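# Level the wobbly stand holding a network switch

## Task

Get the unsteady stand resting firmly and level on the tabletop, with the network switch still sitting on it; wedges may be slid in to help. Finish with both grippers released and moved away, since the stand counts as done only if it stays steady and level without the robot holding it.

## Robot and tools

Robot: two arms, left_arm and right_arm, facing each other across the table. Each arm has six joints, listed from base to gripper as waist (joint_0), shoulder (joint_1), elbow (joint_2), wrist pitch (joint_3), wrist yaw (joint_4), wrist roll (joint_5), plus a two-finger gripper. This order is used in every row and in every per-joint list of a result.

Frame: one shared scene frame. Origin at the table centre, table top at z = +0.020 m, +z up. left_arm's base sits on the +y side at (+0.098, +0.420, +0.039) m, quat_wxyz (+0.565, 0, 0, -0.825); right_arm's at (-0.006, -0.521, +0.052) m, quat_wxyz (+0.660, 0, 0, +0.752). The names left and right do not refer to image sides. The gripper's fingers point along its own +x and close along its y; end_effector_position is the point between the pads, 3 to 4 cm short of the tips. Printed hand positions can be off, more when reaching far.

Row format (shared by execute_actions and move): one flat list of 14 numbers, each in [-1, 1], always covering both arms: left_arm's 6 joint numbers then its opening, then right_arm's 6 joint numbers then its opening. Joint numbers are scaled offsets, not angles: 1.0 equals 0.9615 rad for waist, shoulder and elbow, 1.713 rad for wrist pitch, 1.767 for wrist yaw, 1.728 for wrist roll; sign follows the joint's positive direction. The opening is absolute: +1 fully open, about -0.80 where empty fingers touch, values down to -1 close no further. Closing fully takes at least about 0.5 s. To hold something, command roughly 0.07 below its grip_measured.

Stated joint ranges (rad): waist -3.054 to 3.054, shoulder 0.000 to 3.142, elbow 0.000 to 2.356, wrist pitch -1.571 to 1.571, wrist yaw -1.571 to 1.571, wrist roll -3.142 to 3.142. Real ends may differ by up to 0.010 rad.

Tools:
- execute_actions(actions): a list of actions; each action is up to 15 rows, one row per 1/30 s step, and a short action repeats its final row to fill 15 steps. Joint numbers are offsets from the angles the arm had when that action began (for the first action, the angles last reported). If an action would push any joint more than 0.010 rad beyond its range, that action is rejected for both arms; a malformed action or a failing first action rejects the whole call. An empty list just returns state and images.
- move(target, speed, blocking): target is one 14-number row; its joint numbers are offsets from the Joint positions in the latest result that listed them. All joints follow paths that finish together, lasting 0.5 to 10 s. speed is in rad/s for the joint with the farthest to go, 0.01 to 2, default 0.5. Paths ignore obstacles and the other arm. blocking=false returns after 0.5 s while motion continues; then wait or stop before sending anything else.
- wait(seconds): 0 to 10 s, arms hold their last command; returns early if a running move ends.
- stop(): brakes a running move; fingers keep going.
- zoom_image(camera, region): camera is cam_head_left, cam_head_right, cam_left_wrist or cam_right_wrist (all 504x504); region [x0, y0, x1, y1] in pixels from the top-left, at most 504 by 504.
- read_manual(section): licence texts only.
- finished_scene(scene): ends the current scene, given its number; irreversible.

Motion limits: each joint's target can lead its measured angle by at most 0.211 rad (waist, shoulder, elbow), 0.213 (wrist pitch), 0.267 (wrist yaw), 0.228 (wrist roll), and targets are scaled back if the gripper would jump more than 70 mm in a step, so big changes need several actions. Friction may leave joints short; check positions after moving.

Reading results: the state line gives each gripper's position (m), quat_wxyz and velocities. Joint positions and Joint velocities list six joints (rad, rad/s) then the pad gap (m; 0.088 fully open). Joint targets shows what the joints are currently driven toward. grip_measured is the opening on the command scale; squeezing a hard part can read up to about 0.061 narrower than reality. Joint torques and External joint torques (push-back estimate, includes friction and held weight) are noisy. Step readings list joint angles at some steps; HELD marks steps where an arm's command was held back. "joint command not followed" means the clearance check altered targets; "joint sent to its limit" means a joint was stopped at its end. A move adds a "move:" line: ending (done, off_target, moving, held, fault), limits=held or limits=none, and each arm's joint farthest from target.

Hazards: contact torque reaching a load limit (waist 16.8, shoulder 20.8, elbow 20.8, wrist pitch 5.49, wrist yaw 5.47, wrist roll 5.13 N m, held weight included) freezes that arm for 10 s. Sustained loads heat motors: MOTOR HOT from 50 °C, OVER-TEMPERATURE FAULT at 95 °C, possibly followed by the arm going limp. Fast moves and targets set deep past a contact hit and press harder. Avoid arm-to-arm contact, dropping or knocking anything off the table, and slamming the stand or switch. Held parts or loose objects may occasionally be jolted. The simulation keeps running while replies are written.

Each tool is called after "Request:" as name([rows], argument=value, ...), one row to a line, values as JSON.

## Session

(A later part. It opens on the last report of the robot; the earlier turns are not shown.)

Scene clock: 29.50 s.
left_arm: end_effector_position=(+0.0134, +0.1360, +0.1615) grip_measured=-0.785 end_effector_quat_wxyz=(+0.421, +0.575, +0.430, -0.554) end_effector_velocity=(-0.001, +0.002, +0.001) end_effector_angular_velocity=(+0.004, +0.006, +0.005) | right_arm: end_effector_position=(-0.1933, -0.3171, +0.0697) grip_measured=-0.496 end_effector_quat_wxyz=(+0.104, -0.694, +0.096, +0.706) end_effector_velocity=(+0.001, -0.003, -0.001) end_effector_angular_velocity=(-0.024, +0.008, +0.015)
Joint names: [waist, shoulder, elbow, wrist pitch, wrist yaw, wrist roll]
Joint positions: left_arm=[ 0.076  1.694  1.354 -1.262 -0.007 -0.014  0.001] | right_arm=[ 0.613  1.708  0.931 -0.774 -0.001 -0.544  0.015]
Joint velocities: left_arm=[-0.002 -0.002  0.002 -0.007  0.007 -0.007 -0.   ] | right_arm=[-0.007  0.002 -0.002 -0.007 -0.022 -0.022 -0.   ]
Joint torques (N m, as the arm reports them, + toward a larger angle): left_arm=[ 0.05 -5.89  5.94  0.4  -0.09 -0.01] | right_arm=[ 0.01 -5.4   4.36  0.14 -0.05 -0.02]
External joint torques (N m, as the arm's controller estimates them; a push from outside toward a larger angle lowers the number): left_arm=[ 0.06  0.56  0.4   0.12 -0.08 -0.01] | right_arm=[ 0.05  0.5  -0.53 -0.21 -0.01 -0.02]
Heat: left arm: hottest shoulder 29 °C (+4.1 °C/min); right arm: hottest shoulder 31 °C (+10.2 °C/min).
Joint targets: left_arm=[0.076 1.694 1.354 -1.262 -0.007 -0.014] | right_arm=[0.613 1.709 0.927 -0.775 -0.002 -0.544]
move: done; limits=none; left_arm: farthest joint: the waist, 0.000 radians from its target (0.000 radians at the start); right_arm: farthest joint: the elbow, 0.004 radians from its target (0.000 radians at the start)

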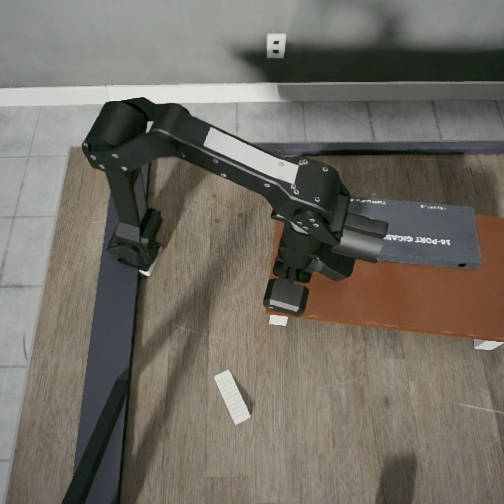

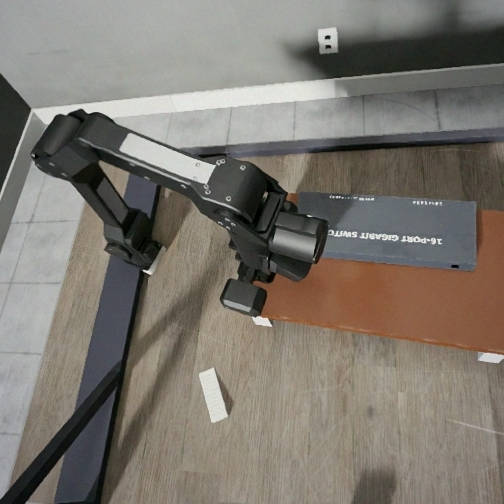

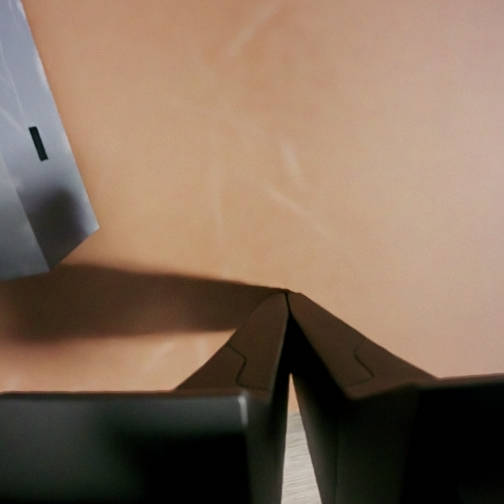

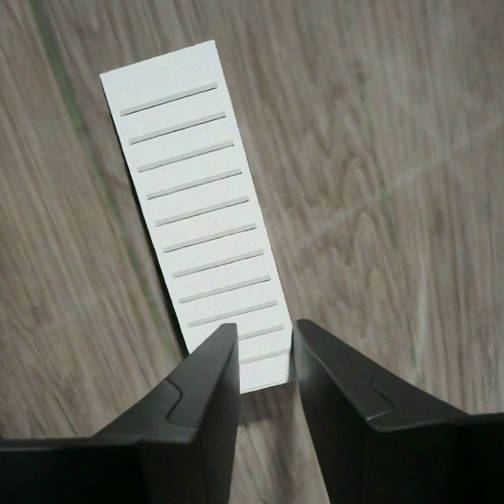

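Dragged over usefully. Lift, open, rotate, lower, close.

Request:
move(target=[0,0,0,0,0,0,-1,0,-0.04,0.02,-0.03,0,0,-0.5])

Request:
move(target=[0,0,0,0,0,0,-1,0,0,0,0,0,-0.13,0.6])

Request:
move(target=[0,0,0,0,0,0,-1,0,0.065,-0.04,0.055,0,0,0.6], speed=0.2)

Request:
move(target=[0,0,0,0,0,0,-1,0,0,0,0,0,0,-0.5])

Scene clock: 33.20 s.
left_arm: end_effector_position=(+0.0134, +0.1360, +0.1615) grip_measured=-0.785 end_effector_quat_wxyz=(+0.421, +0.575, +0.430, -0.554) end_effector_velocity=(+0.000, -0.001, +0.001) end_effector_angular_velocity=(-0.014, -0.004, +0.005) | right_arm: end_effector_position=(-0.1898, -0.3204, +0.0787) grip_measured=-0.497 end_effector_quat_wxyz=(+0.102, -0.698, +0.098, +0.702) end_effector_velocity=(+0.003, -0.002, +0.001) end_effector_angular_velocity=(-0.017, -0.006, +0.015)
Joint names: [waist, shoulder, elbow, wrist pitch, wrist yaw, wrist roll]
Joint positions: left_arm=[ 0.076  1.694  1.354 -1.262 -0.007 -0.014  0.001] | right_arm=[ 0.612  1.681  0.942 -0.823  0.    -0.544  0.015]
Joint velocities: left_arm=[-0.002 -0.007 -0.002  0.007 -0.007 -0.007 -0.   ] | right_arm=[-0.007 -0.002  0.002 -0.022 -0.007 -0.022 -0.   ]
Joint torques (N m, as the arm reports them, + toward a larger angle): left_arm=[-0.05 -5.97  5.91  0.39 -0.06 -0.01] | right_arm=[ 0.04 -6.77  5.91 -0.03 -0.08 -0.02]
External joint torques (N m, as the arm's controller estimates them; a push from outside toward a larger angle lowers the number): left_arm=[-0.08  0.48  0.31  0.08 -0.04 -0.01] | right_arm=[ 0.07 -0.99  0.98 -0.34 -0.05 -0.02]
Heat: left arm: hottest shoulder 29 °C (+3.6 °C/min); right arm: hottest shoulder 31 °C (+9.0 °C/min).
Joint targets: left_arm=[0.076 1.694 1.354 -1.262 -0.007 -0.014] | right_arm=[0.613 1.669 0.950 -0.826 -0.001 -0.544]
move: off_target (right_arm); limits=none; left_arm: farthest joint: the waist, 0.000 radians from its target (0.000 radians at the start); right_arm: farthest joint: the shoulder, 0.012 radians from its target (0.038 radians at the start)

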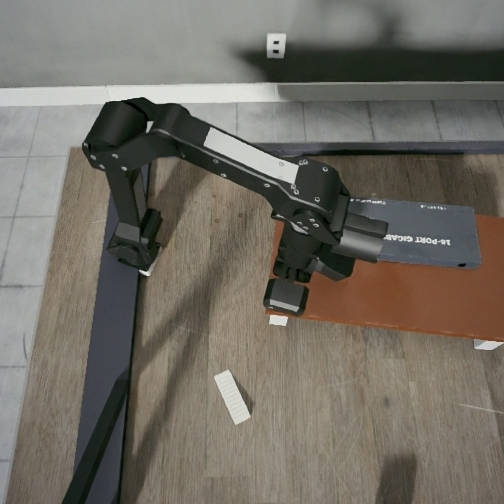

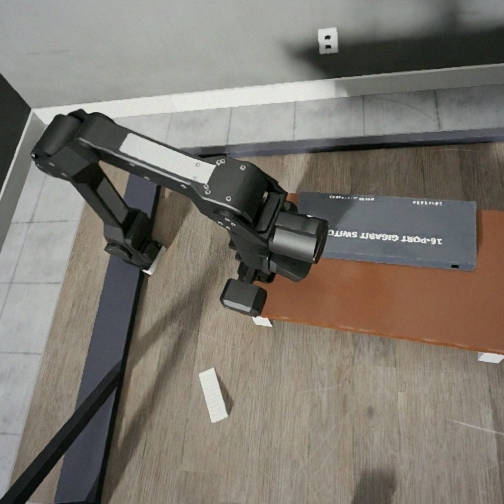

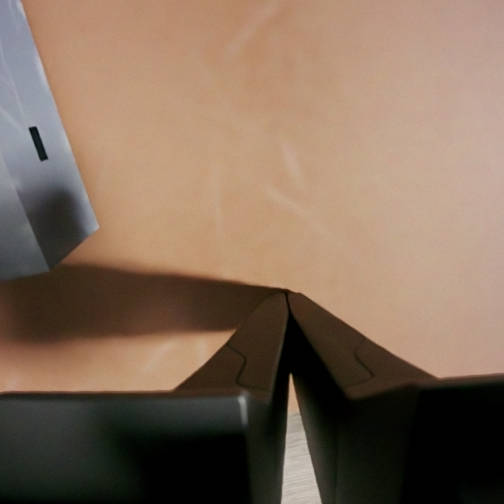

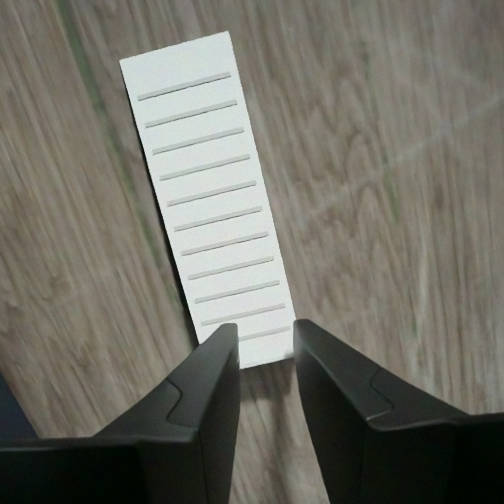

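Scene clock: 34.20 s.
left_arm: end_effector_position=(+0.0134, +0.1360, +0.1615) grip_measured=-0.785 end_effector_quat_wxyz=(+0.421, +0.575, +0.430, -0.554) end_effector_velocity=(+0.001, +0.001, +0.003) end_effector_angular_velocity=(-0.005, -0.007, +0.019) | right_arm: end_effector_position=(-0.1896, -0.3195, +0.0787) grip_measured=+0.597 end_effector_quat_wxyz=(+0.028, -0.704, +0.022, +0.709) end_effector_velocity=(+0.000, -0.003, +0.000) end_effector_angular_velocity=(-0.010, +0.000, +0.024)
Joint names: [waist, shoulder, elbow, wrist pitch, wrist yaw, wrist roll]
Joint positions: left_arm=[ 0.076  1.694  1.354 -1.262 -0.007 -0.014  0.001] | right_arm=[ 0.61   1.681  0.942 -0.821  0.002 -0.76   0.068]
Joint velocities: left_arm=[-0.002 -0.007  0.002 -0.007 -0.007 -0.022 -0.   ] | right_arm=[ 0.002 -0.002 -0.002 -0.007 -0.007 -0.022 -0.   ]
Joint torques (N m, as the arm reports them, + toward a larger angle): left_arm=[-0.06 -5.95  5.99  0.39 -0.05 -0.01] | right_arm=[ 0.14 -5.48  4.9  -0.07 -0.1  -0.27]
External joint torques (N m, as the arm's controller estimates them; a push from outside toward a larger angle lowers the number): left_arm=[-0.06  0.57  0.39  0.11 -0.04 -0.01] | right_arm=[ 0.14  0.28 -0.02 -0.38 -0.05 -0.27]
Heat: left arm: hottest shoulder 30 °C (+5.3 °C/min); right arm: hottest shoulder 31 °C (+8.8 °C/min).
Joint targets: left_arm=[0.076 1.694 1.354 -1.262 -0.007 -0.014] | right_arm=[0.612 1.681 0.942 -0.823 0.000 -0.769]
move: done; limits=none; left_arm: farthest joint: the waist, 0.000 radians from its target (0.000 radians at the start); right_arm: farthest joint: the wrist roll, 0.008 radians from its target (0.225 radians at the start)

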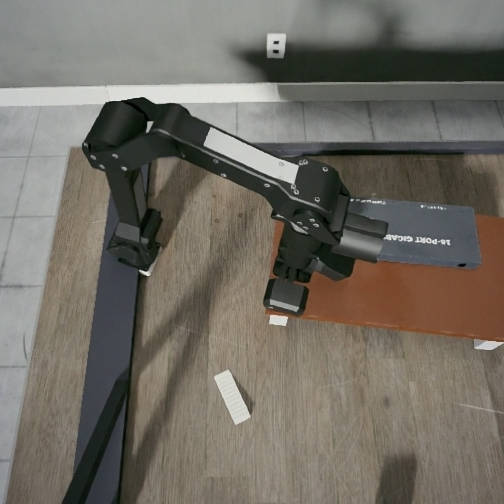

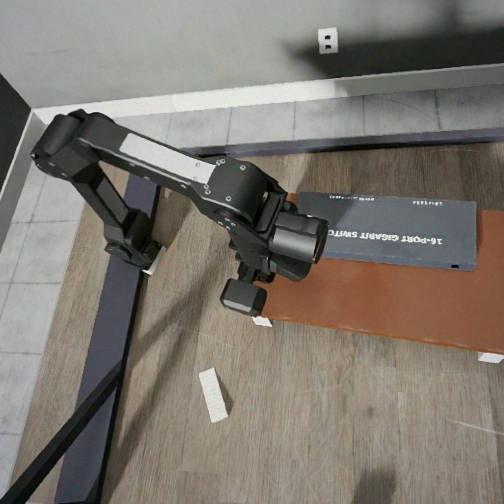

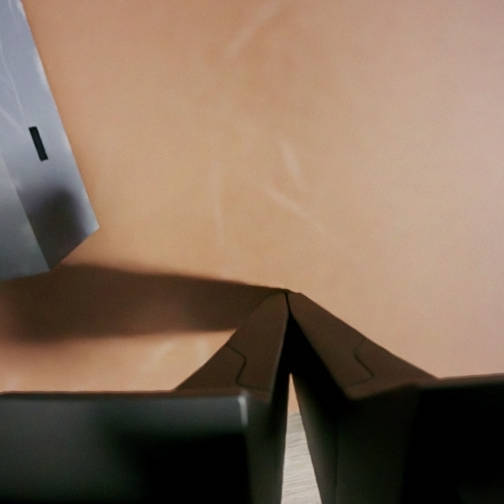

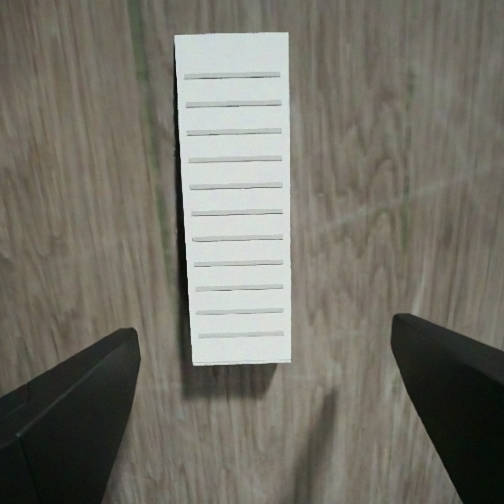

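Scene clock: 35.03 s.
left_arm: end_effector_position=(+0.0134, +0.1360, +0.1615) grip_measured=-0.785 end_effector_quat_wxyz=(+0.421, +0.575, +0.430, -0.554) end_effector_velocity=(-0.001, +0.003, +0.000) end_effector_angular_velocity=(+0.009, +0.005, +0.005) | right_arm: end_effector_position=(-0.1928, -0.3161, +0.0601) grip_measured=+0.597 end_effector_quat_wxyz=(+0.030, -0.702, +0.019, +0.711) end_effector_velocity=(-0.001, +0.004, +0.000) end_effector_angular_velocity=(+0.021, +0.009, +0.019)
Joint names: [waist, shoulder, elbow, wrist pitch, wrist yaw, wrist roll]
Joint positions: left_arm=[ 0.076  1.694  1.354 -1.262 -0.007 -0.014  0.001] | right_arm=[ 0.61   1.73   0.912 -0.733  0.001 -0.76   0.068]
Joint velocities: left_arm=[-0.002 -0.002 -0.002 -0.007  0.007 -0.007 -0.   ] | right_arm=[-0.002 -0.002 -0.002  0.022  0.007 -0.022 -0.   ]
Joint torques (N m, as the arm reports them, + toward a larger angle): left_arm=[-0.03 -6.    5.97  0.37 -0.06 -0.02] | right_arm=[ 0.01 -4.1   3.61  0.61 -0.02 -0.02]
External joint torques (N m, as the arm's controller estimates them; a push from outside toward a larger angle lowers the number): left_arm=[-0.02  0.45  0.42  0.1  -0.05 -0.02] | right_arm=[-0.01  1.82 -1.21  0.24  0.02 -0.02]
Heat: left arm: hottest shoulder 30 °C (+5.1 °C/min); right arm: hottest shoulder 31 °C (+8.6 °C/min).
Joint targets: left_arm=[0.076 1.694 1.354 -1.262 -0.007 -0.014] | right_arm=[0.610 1.744 0.903 -0.726 0.002 -0.760]
move: off_target (right_arm); limits=none; left_arm: farthest joint: the waist, 0.000 radians from its target (0.000 radians at the start); right_arm: farthest joint: the shoulder, 0.014 radians from its target (0.062 radians at the start)

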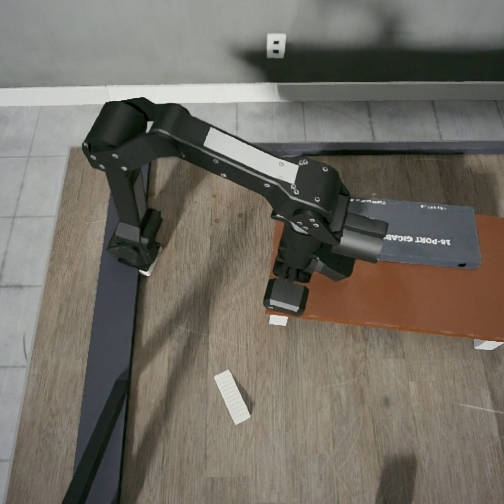

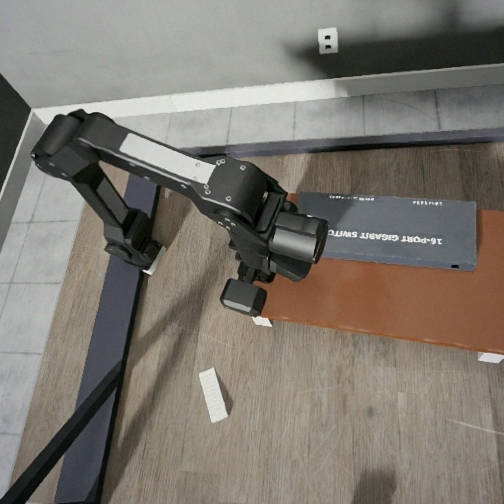

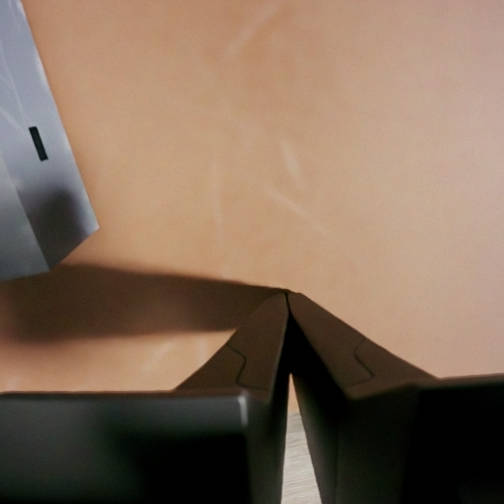

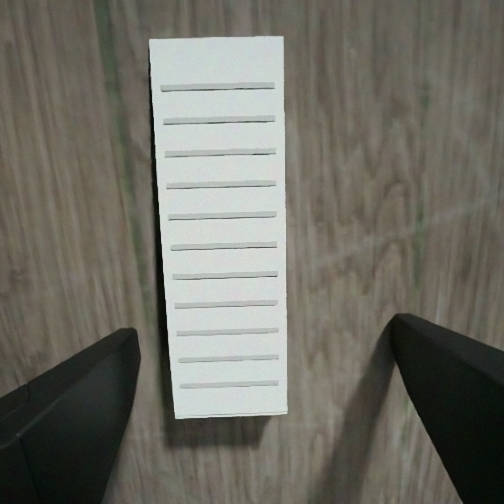

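Scene clock: 35.63 s.
left_arm: end_effector_position=(+0.0134, +0.1360, +0.1615) grip_measured=-0.785 end_effector_quat_wxyz=(+0.421, +0.575, +0.430, -0.554) end_effector_velocity=(+0.003, +0.001, +0.000) end_effector_angular_velocity=(+0.001, -0.023, +0.004) | right_arm: end_effector_position=(-0.1933, -0.3167, +0.0602) grip_measured=-0.267 end_effector_quat_wxyz=(+0.029, -0.701, +0.020, +0.712) end_effector_velocity=(+0.003, -0.000, +0.001) end_effector_angular_velocity=(+0.003, -0.007, +0.005)
Joint names: [waist, shoulder, elbow, wrist pitch, wrist yaw, wrist roll]
Joint positions: left_arm=[ 0.076  1.694  1.354 -1.262 -0.007 -0.014  0.001] | right_arm=[ 0.611  1.73   0.912 -0.734 -0.003 -0.76   0.026]
Joint velocities: left_arm=[-0.002 -0.002 -0.002 -0.007 -0.022 -0.007 -0.   ] | right_arm=[-0.002 -0.007 -0.002 -0.007  0.007 -0.007 -0.   ]
Joint torques (N m, as the arm reports them, + toward a larger angle): left_arm=[ 0.07 -5.96  6.    0.38 -0.07 -0.01] | right_arm=[-0.05 -5.59  4.68  0.22  0.1  -0.02]
External joint torques (N m, as the arm's controller estimates them; a push from outside toward a larger angle lowers the number): left_arm=[ 0.03  0.5   0.46  0.11 -0.05 -0.01] | right_arm=[-0.05  0.39 -0.08 -0.11  0.15 -0.03]
Heat: left arm: hottest shoulder 30 °C (+5.1 °C/min); right arm: hottest shoulder 31 °C (+8.4 °C/min).
Joint targets: left_arm=[0.076 1.694 1.354 -1.262 -0.007 -0.014] | right_arm=[0.610 1.730 0.912 -0.733 0.001 -0.760]
move: done; limits=none; left_arm: farthest joint: the waist, 0.000 radians from its target (0.000 radians at the start); right_arm: farthest joint: the wrist yaw, 0.004 radians from its target (0.000 radians at the start)

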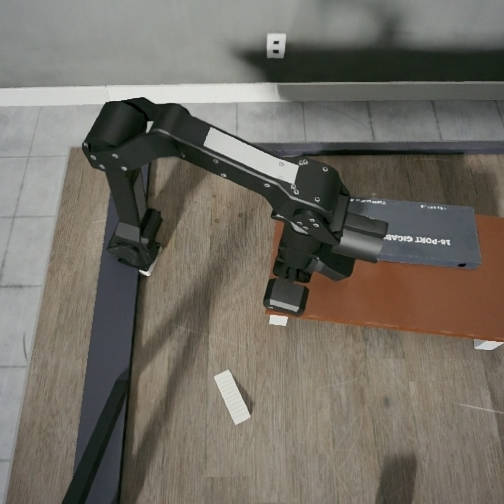

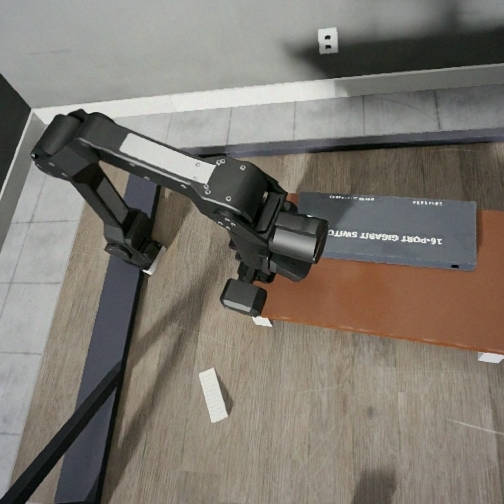

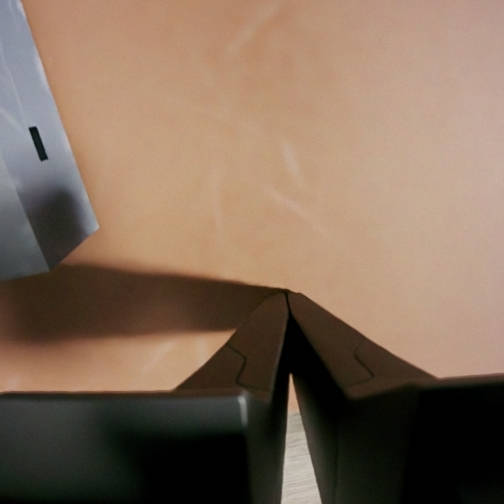

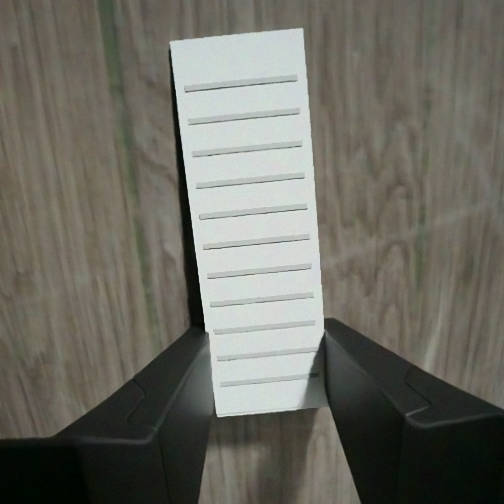

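Request:
move(target=[0,0,0,0,0,0,-1,-0.1,-0.25,0.31,-0.31,0,0,-0.5], speed=0.8)

Request:
move(target=[0,0,0,0,0,0,-1,-1,0,0,0,0,-0.47,-0.5], speed=1.5)

Request:
move(target=[0,0,0,0,0,0,-1,-0.67,0,0,0,0,0,-0.5], speed=1.5)

Request:
move(target=[0,0,0,0,0,0,-1,0,0.22,-0.3,0.3,0,0,-0.5], speed=0.8)

Scene clock: 41.10 s.
left_arm: end_effector_position=(+0.0134, +0.1360, +0.1615) grip_measured=-0.785 end_effector_quat_wxyz=(+0.421, +0.575, +0.430, -0.554) end_effector_velocity=(+0.001, +0.002, +0.000) end_effector_angular_velocity=(+0.005, -0.009, +0.005) | right_arm: end_effector_position=(-0.1601, -0.3179, +0.1861) grip_measured=-0.267 end_effector_quat_wxyz=(+0.060, -0.701, +0.055, +0.708) end_effector_velocity=(+0.001, -0.002, -0.001) end_effector_angular_velocity=(-0.014, -0.002, +0.005)
Joint names: [waist, shoulder, elbow, wrist pitch, wrist yaw, wrist roll]
Joint positions: left_arm=[ 0.076  1.694  1.354 -1.262 -0.007 -0.014  0.001] | right_arm=[ 0.518  1.498  1.201 -1.262 -0.003 -0.76   0.026]
Joint velocities: left_arm=[-0.002 -0.002 -0.002 -0.007 -0.007 -0.007  0.   ] | right_arm=[-0.002  0.002 -0.002 -0.007 -0.007 -0.007 -0.   ]
Joint torques (N m, as the arm reports them, + toward a larger angle): left_arm=[-0.18 -6.02  5.9   0.4  -0.06 -0.04] | right_arm=[-0.24 -5.78  6.64 -0.02 -0.05 -0.03]
External joint torques (N m, as the arm's controller estimates them; a push from outside toward a larger angle lowers the number): left_arm=[-0.13  0.43  0.35  0.12 -0.05 -0.04] | right_arm=[-0.25 -0.76  1.05 -0.36  0.   -0.03]
Heat: left arm: hottest shoulder 30 °C (+4.4 °C/min); right arm: hottest shoulder 31 °C (+7.3 °C/min).
Joint targets: left_arm=[0.076 1.694 1.354 -1.262 -0.007 -0.014] | right_arm=[0.515 1.489 1.210 -1.265 -0.003 -0.760]
move: done; limits=none; left_arm: farthest joint: the waist, 0.000 radians from its target (0.000 radians at the start); right_arm: farthest joint: the elbow, 0.009 radians from its target (0.298 radians at the start)

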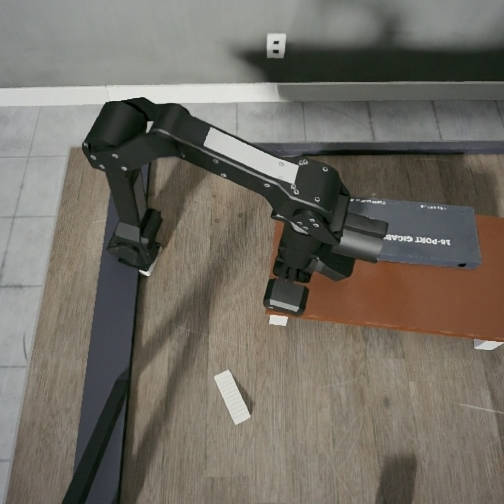

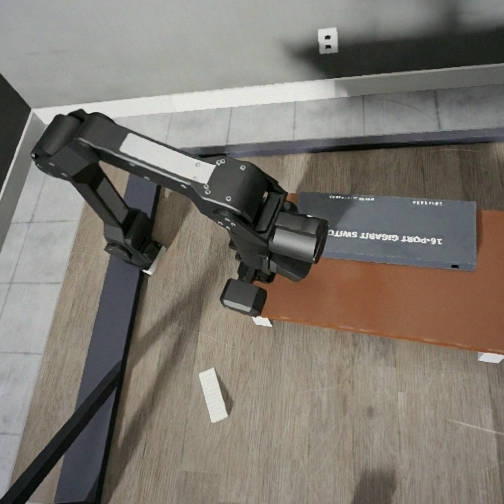

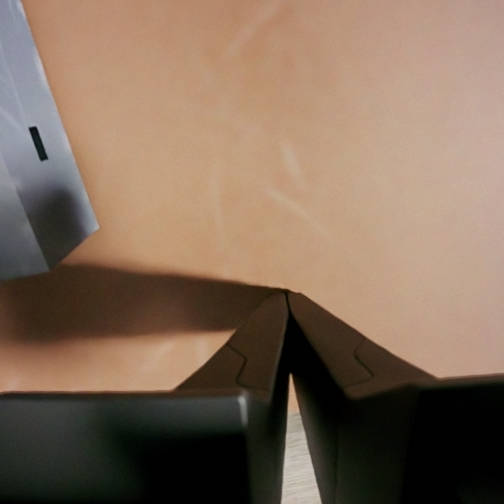

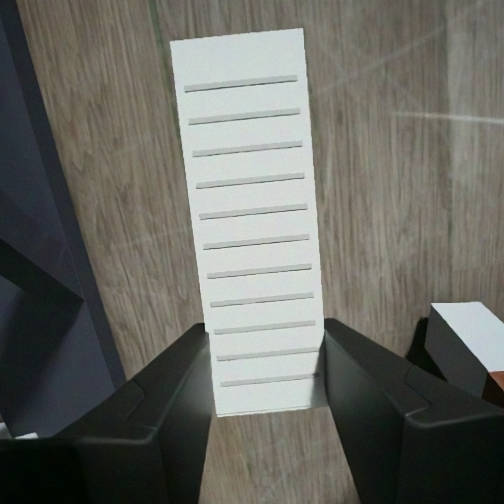

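Scene clock: 42.53 s.
left_arm: end_effector_position=(+0.0134, +0.1360, +0.1615) grip_measured=-0.785 end_effector_quat_wxyz=(+0.421, +0.575, +0.430, -0.554) end_effector_velocity=(+0.001, +0.002, -0.001) end_effector_angular_velocity=(+0.009, -0.011, +0.005) | right_arm: end_effector_position=(+0.0720, -0.2780, +0.1861) grip_measured=-0.267 end_effector_quat_wxyz=(+0.115, -0.698, +0.106, +0.698) end_effector_velocity=(-0.004, +0.002, -0.000) end_effector_angular_velocity=(+0.018, +0.033, +0.005)
Joint names: [waist, shoulder, elbow, wrist pitch, wrist yaw, wrist roll]
Joint positions: left_arm=[ 0.076  1.694  1.354 -1.262 -0.007 -0.014  0.001] | right_arm=[-0.441  1.498  1.201 -1.262 -0.002 -1.567  0.026]
Joint velocities: left_arm=[-0.002  0.002 -0.002 -0.007 -0.007 -0.007 -0.   ] | right_arm=[-0.002 -0.002 -0.002  0.007 -0.037 -0.007 -0.   ]
Joint torques (N m, as the arm reports them, + toward a larger angle): left_arm=[ 0.02 -5.9   6.    0.38 -0.06 -0.02] | right_arm=[-0.28 -4.81  5.52  0.09 -0.1  -0.16]
External joint torques (N m, as the arm's controller estimates them; a push from outside toward a larger angle lowers the number): left_arm=[ 0.01  0.51  0.48  0.11 -0.04 -0.02] | right_arm=[-0.3   0.16 -0.02 -0.22 -0.03 -0.17]
Heat: left arm: hottest shoulder 30 °C (+4.2 °C/min); right arm: hottest shoulder 31 °C (+7.1 °C/min).
Joint targets: left_arm=[0.076 1.694 1.354 -1.262 -0.007 -0.014] | right_arm=[-0.444 1.498 1.201 -1.262 -0.003 -1.572]
move: done; limits=none; left_arm: farthest joint: the waist, 0.000 radians from its target (0.000 radians at the start); right_arm: farthest joint: the wrist roll, 0.005 radians from its target (0.812 radians at the start)

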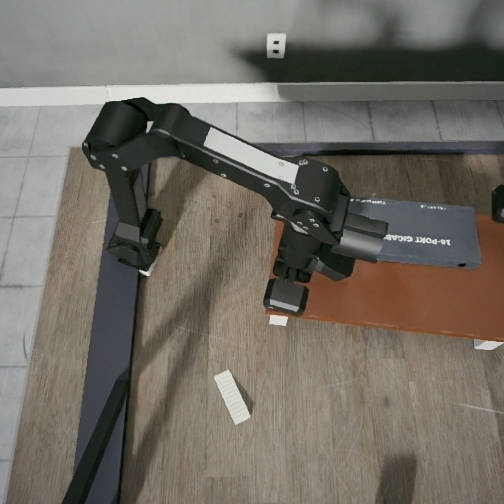

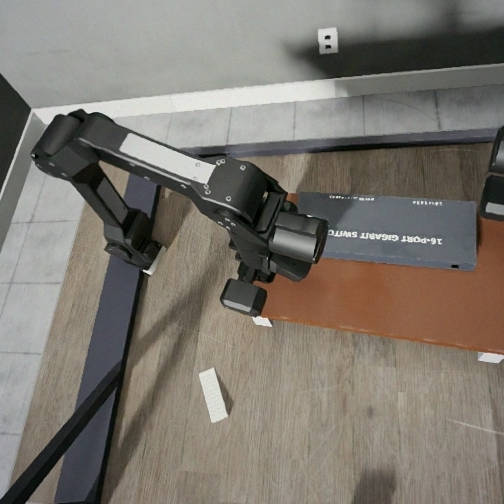

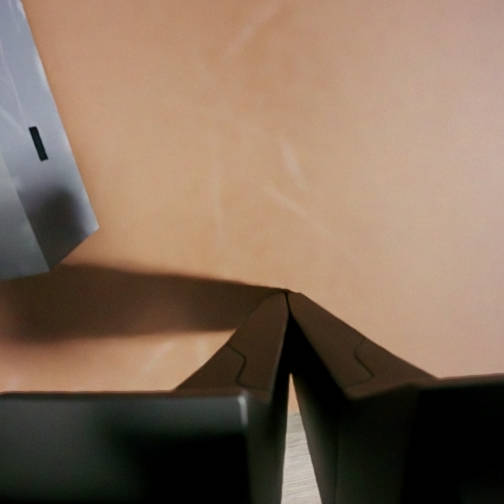

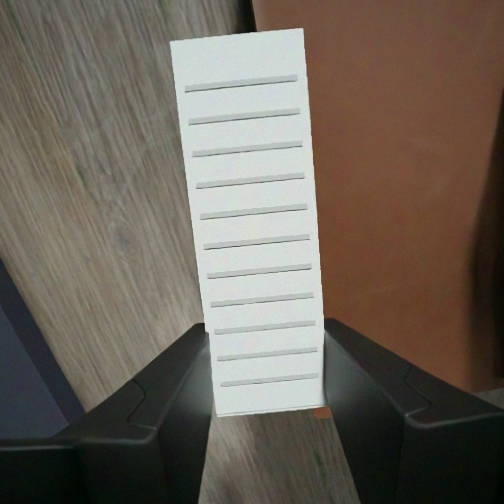

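Scene clock: 43.67 s.
left_arm: end_effector_position=(+0.0134, +0.1360, +0.1615) grip_measured=-0.785 end_effector_quat_wxyz=(+0.421, +0.575, +0.430, -0.554) end_effector_velocity=(+0.001, +0.002, -0.001) end_effector_angular_velocity=(+0.009, -0.011, +0.019) | right_arm: end_effector_position=(+0.2021, -0.3729, +0.1861) grip_measured=-0.267 end_effector_quat_wxyz=(+0.329, -0.630, +0.321, +0.626) end_effector_velocity=(-0.003, +0.001, -0.000) end_effector_angular_velocity=(+0.014, +0.019, -0.010)
Joint names: [waist, shoulder, elbow, wrist pitch, wrist yaw, wrist roll]
Joint positions: left_arm=[ 0.076  1.694  1.354 -1.262 -0.007 -0.014  0.001] | right_arm=[-1.082  1.498  1.201 -1.262 -0.001 -1.567  0.026]
Joint velocities: left_arm=[-0.002  0.002 -0.002 -0.007 -0.007 -0.022  0.   ] | right_arm=[-0.002 -0.002 -0.002 -0.007 -0.022  0.007 -0.   ]
Joint torques (N m, as the arm reports them, + toward a larger angle): left_arm=[-0.01 -5.86  6.01  0.4  -0.03 -0.03] | right_arm=[-0.21 -4.79  5.53  0.09 -0.1  -0.02]
External joint torques (N m, as the arm's controller estimates them; a push from outside toward a larger angle lowers the number): left_arm=[-0.02  0.55  0.47  0.12 -0.01 -0.03] | right_arm=[-0.23  0.18  0.03 -0.19 -0.04 -0.02]
Heat: left arm: hottest shoulder 30 °C (+4.1 °C/min); right arm: hottest shoulder 31 °C (+6.9 °C/min).
Joint targets: left_arm=[0.076 1.694 1.354 -1.262 -0.007 -0.014] | right_arm=[-1.085 1.498 1.201 -1.262 -0.002 -1.567]
move: done; limits=none; left_arm: farthest joint: the waist, 0.000 radians from its target (0.000 radians at the start); right_arm: farthest joint: the waist, 0.003 radians from its target (0.644 radians at the start)

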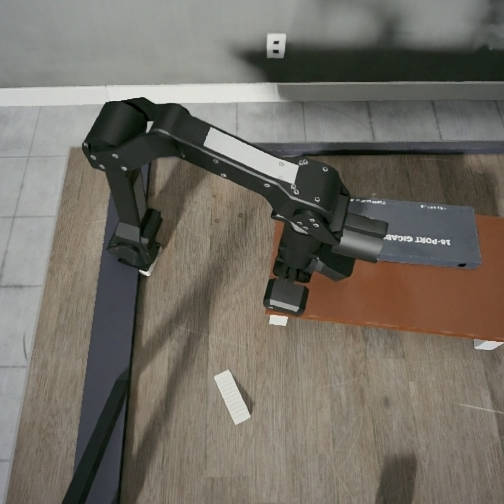

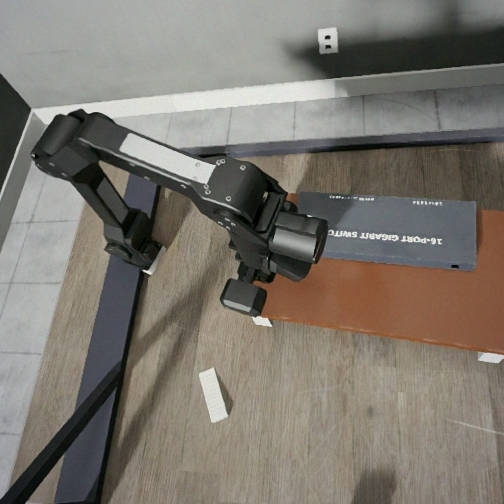

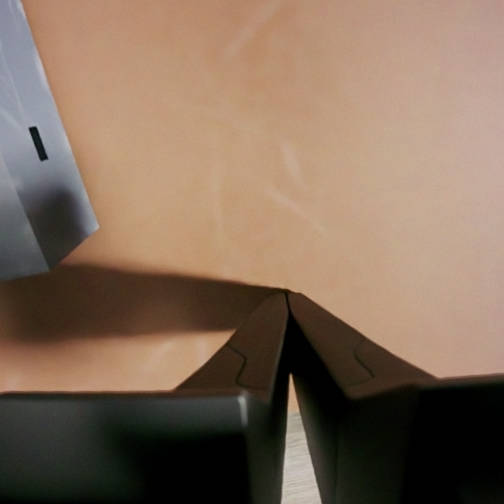

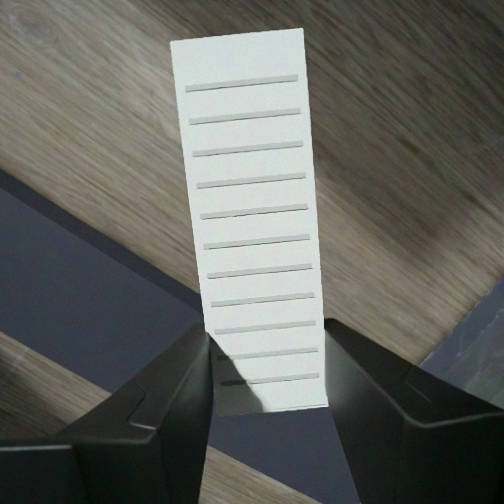

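Scene clock: 44.93 s.
left_arm: end_effector_position=(+0.0134, +0.1360, +0.1615) grip_measured=-0.785 end_effector_quat_wxyz=(+0.421, +0.575, +0.430, -0.554) end_effector_velocity=(+0.001, +0.003, -0.001) end_effector_angular_velocity=(+0.009, -0.011, +0.019) | right_arm: end_effector_position=(+0.2210, -0.3594, +0.0689) grip_measured=-0.267 end_effector_quat_wxyz=(+0.337, -0.634, +0.313, +0.622) end_effector_velocity=(-0.001, -0.003, +0.000) end_effector_angular_velocity=(-0.011, +0.001, +0.019)
Joint names: [waist, shoulder, elbow, wrist pitch, wrist yaw, wrist roll]
Joint positions: left_arm=[ 0.076  1.694  1.354 -1.262 -0.007 -0.014  0.001] | right_arm=[-1.082  1.701  0.919 -0.751 -0.001 -1.567  0.026]
Joint velocities: left_arm=[-0.002 -0.002 -0.007 -0.007 -0.007 -0.022 -0.   ] | right_arm=[-0.002 -0.002 -0.002 -0.007  0.007 -0.022 -0.   ]
Joint torques (N m, as the arm reports them, + toward a larger angle): left_arm=[-0.02 -5.97  6.08  0.41 -0.07 -0.03] | right_arm=[ 0.   -4.51  4.09  0.31 -0.06 -0.02]
External joint torques (N m, as the arm's controller estimates them; a push from outside toward a larger angle lowers the number): left_arm=[-0.03  0.46  0.56  0.14 -0.05 -0.03] | right_arm=[ 0.01  1.29 -0.71  0.   -0.01 -0.02]
Heat: left arm: hottest shoulder 30 °C (+4.0 °C/min); right arm: hottest shoulder 31 °C (+6.7 °C/min).
Joint targets: left_arm=[0.076 1.694 1.354 -1.262 -0.007 -0.014] | right_arm=[-1.082 1.710 0.913 -0.749 -0.001 -1.567]
move: done; limits=none; left_arm: farthest joint: the waist, 0.000 radians from its target (0.000 radians at the start); right_arm: farthest joint: the shoulder, 0.009 radians from its target (0.212 radians at the start)

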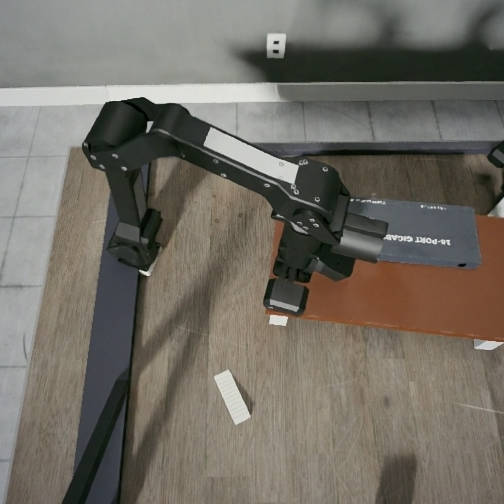

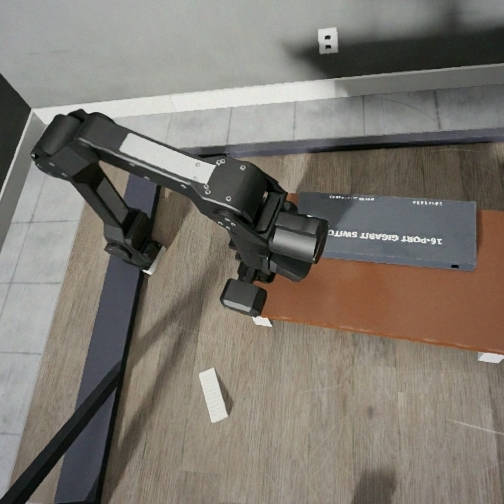

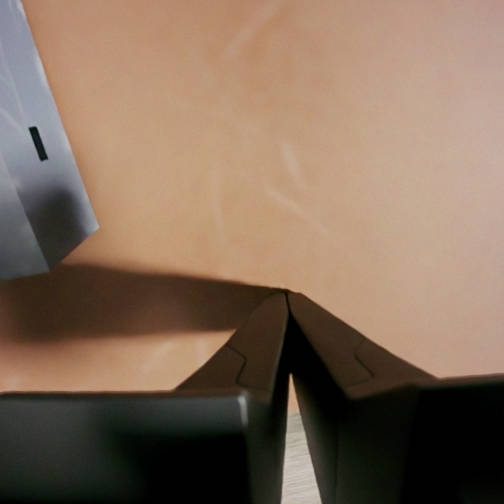

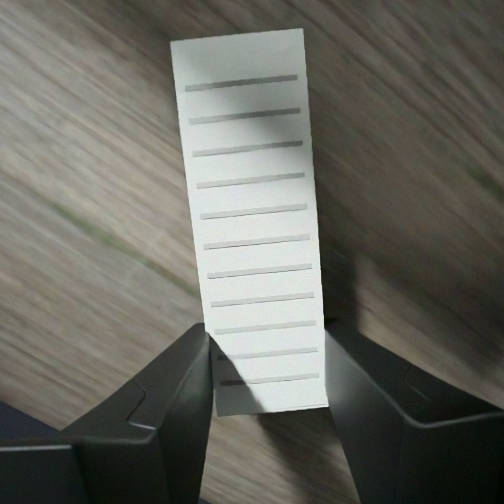

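Request:
move(target=[0,0,-0.07,0.035,0,0,-1,0.24,0.025,-0.015,0.02,0,0,-0.5], speed=0.25)

Scene clock: 48.23 s.
left_arm: end_effector_position=(+0.0120, +0.1365, +0.1557) grip_measured=-0.785 end_effector_quat_wxyz=(+0.424, +0.568, +0.427, -0.563) end_effector_velocity=(+0.001, +0.003, +0.000) end_effector_angular_velocity=(+0.005, -0.009, +0.005) | right_arm: end_effector_position=(+0.1970, -0.3250, +0.0665) grip_measured=-0.267 end_effector_quat_wxyz=(+0.283, -0.669, +0.257, +0.637) end_effector_velocity=(-0.000, -0.001, -0.001) end_effector_angular_velocity=(-0.004, -0.007, +0.009)
Joint names: [waist, shoulder, elbow, wrist pitch, wrist yaw, wrist roll]
Joint positions: left_arm=[ 0.075  1.677  1.312 -1.214 -0.001 -0.014  0.001] | right_arm=[-0.918  1.707  0.914 -0.726  0.027 -1.575  0.026]
Joint velocities: left_arm=[-0.002 -0.007 -0.007 -0.007 -0.007 -0.007 -0.   ] | right_arm=[ 0.002 -0.002 -0.007  0.007  0.007 -0.007 -0.   ]
Joint torques (N m, as the arm reports them, + toward a larger angle): left_arm=[ 0.14 -4.19  2.85  1.3  -0.32 -0.04] | right_arm=[ 5.41 -3.73  3.56  0.81 -1.    0.22]
External joint torques (N m, as the arm's controller estimates them; a push from outside toward a larger angle lowers the number): left_arm=[ 0.16  2.21 -2.74  0.98 -0.31 -0.04] | right_arm=[ 5.39  2.12 -1.29  0.46 -0.96  0.21]
Heat: left arm: hottest shoulder 30 °C (+3.7 °C/min); right arm: hottest shoulder 31 °C (+6.2 °C/min).
Joint targets: left_arm=[0.076 1.694 1.287 -1.202 -0.007 -0.014] | right_arm=[-0.851 1.724 0.904 -0.717 -0.001 -1.567]
move: off_target (left_arm, right_arm); limits=none; left_arm: farthest joint: the elbow, 0.025 radians from its target (0.068 radians at the start); right_arm: farthest joint: the waist, 0.067 radians from its target (0.231 radians at the start)

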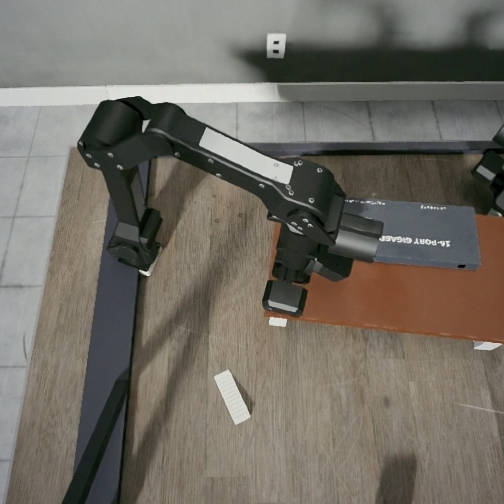

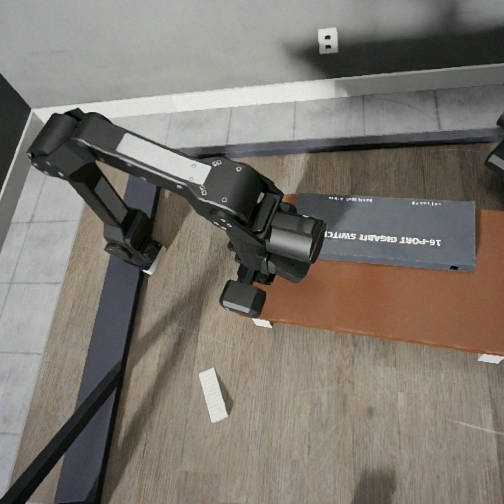

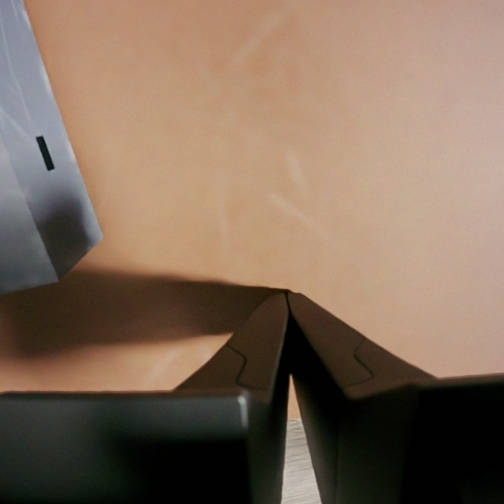

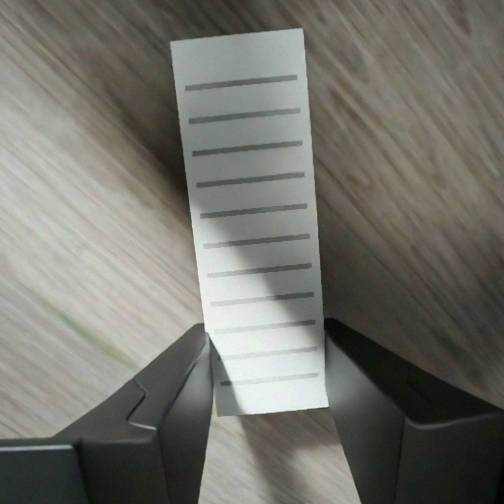

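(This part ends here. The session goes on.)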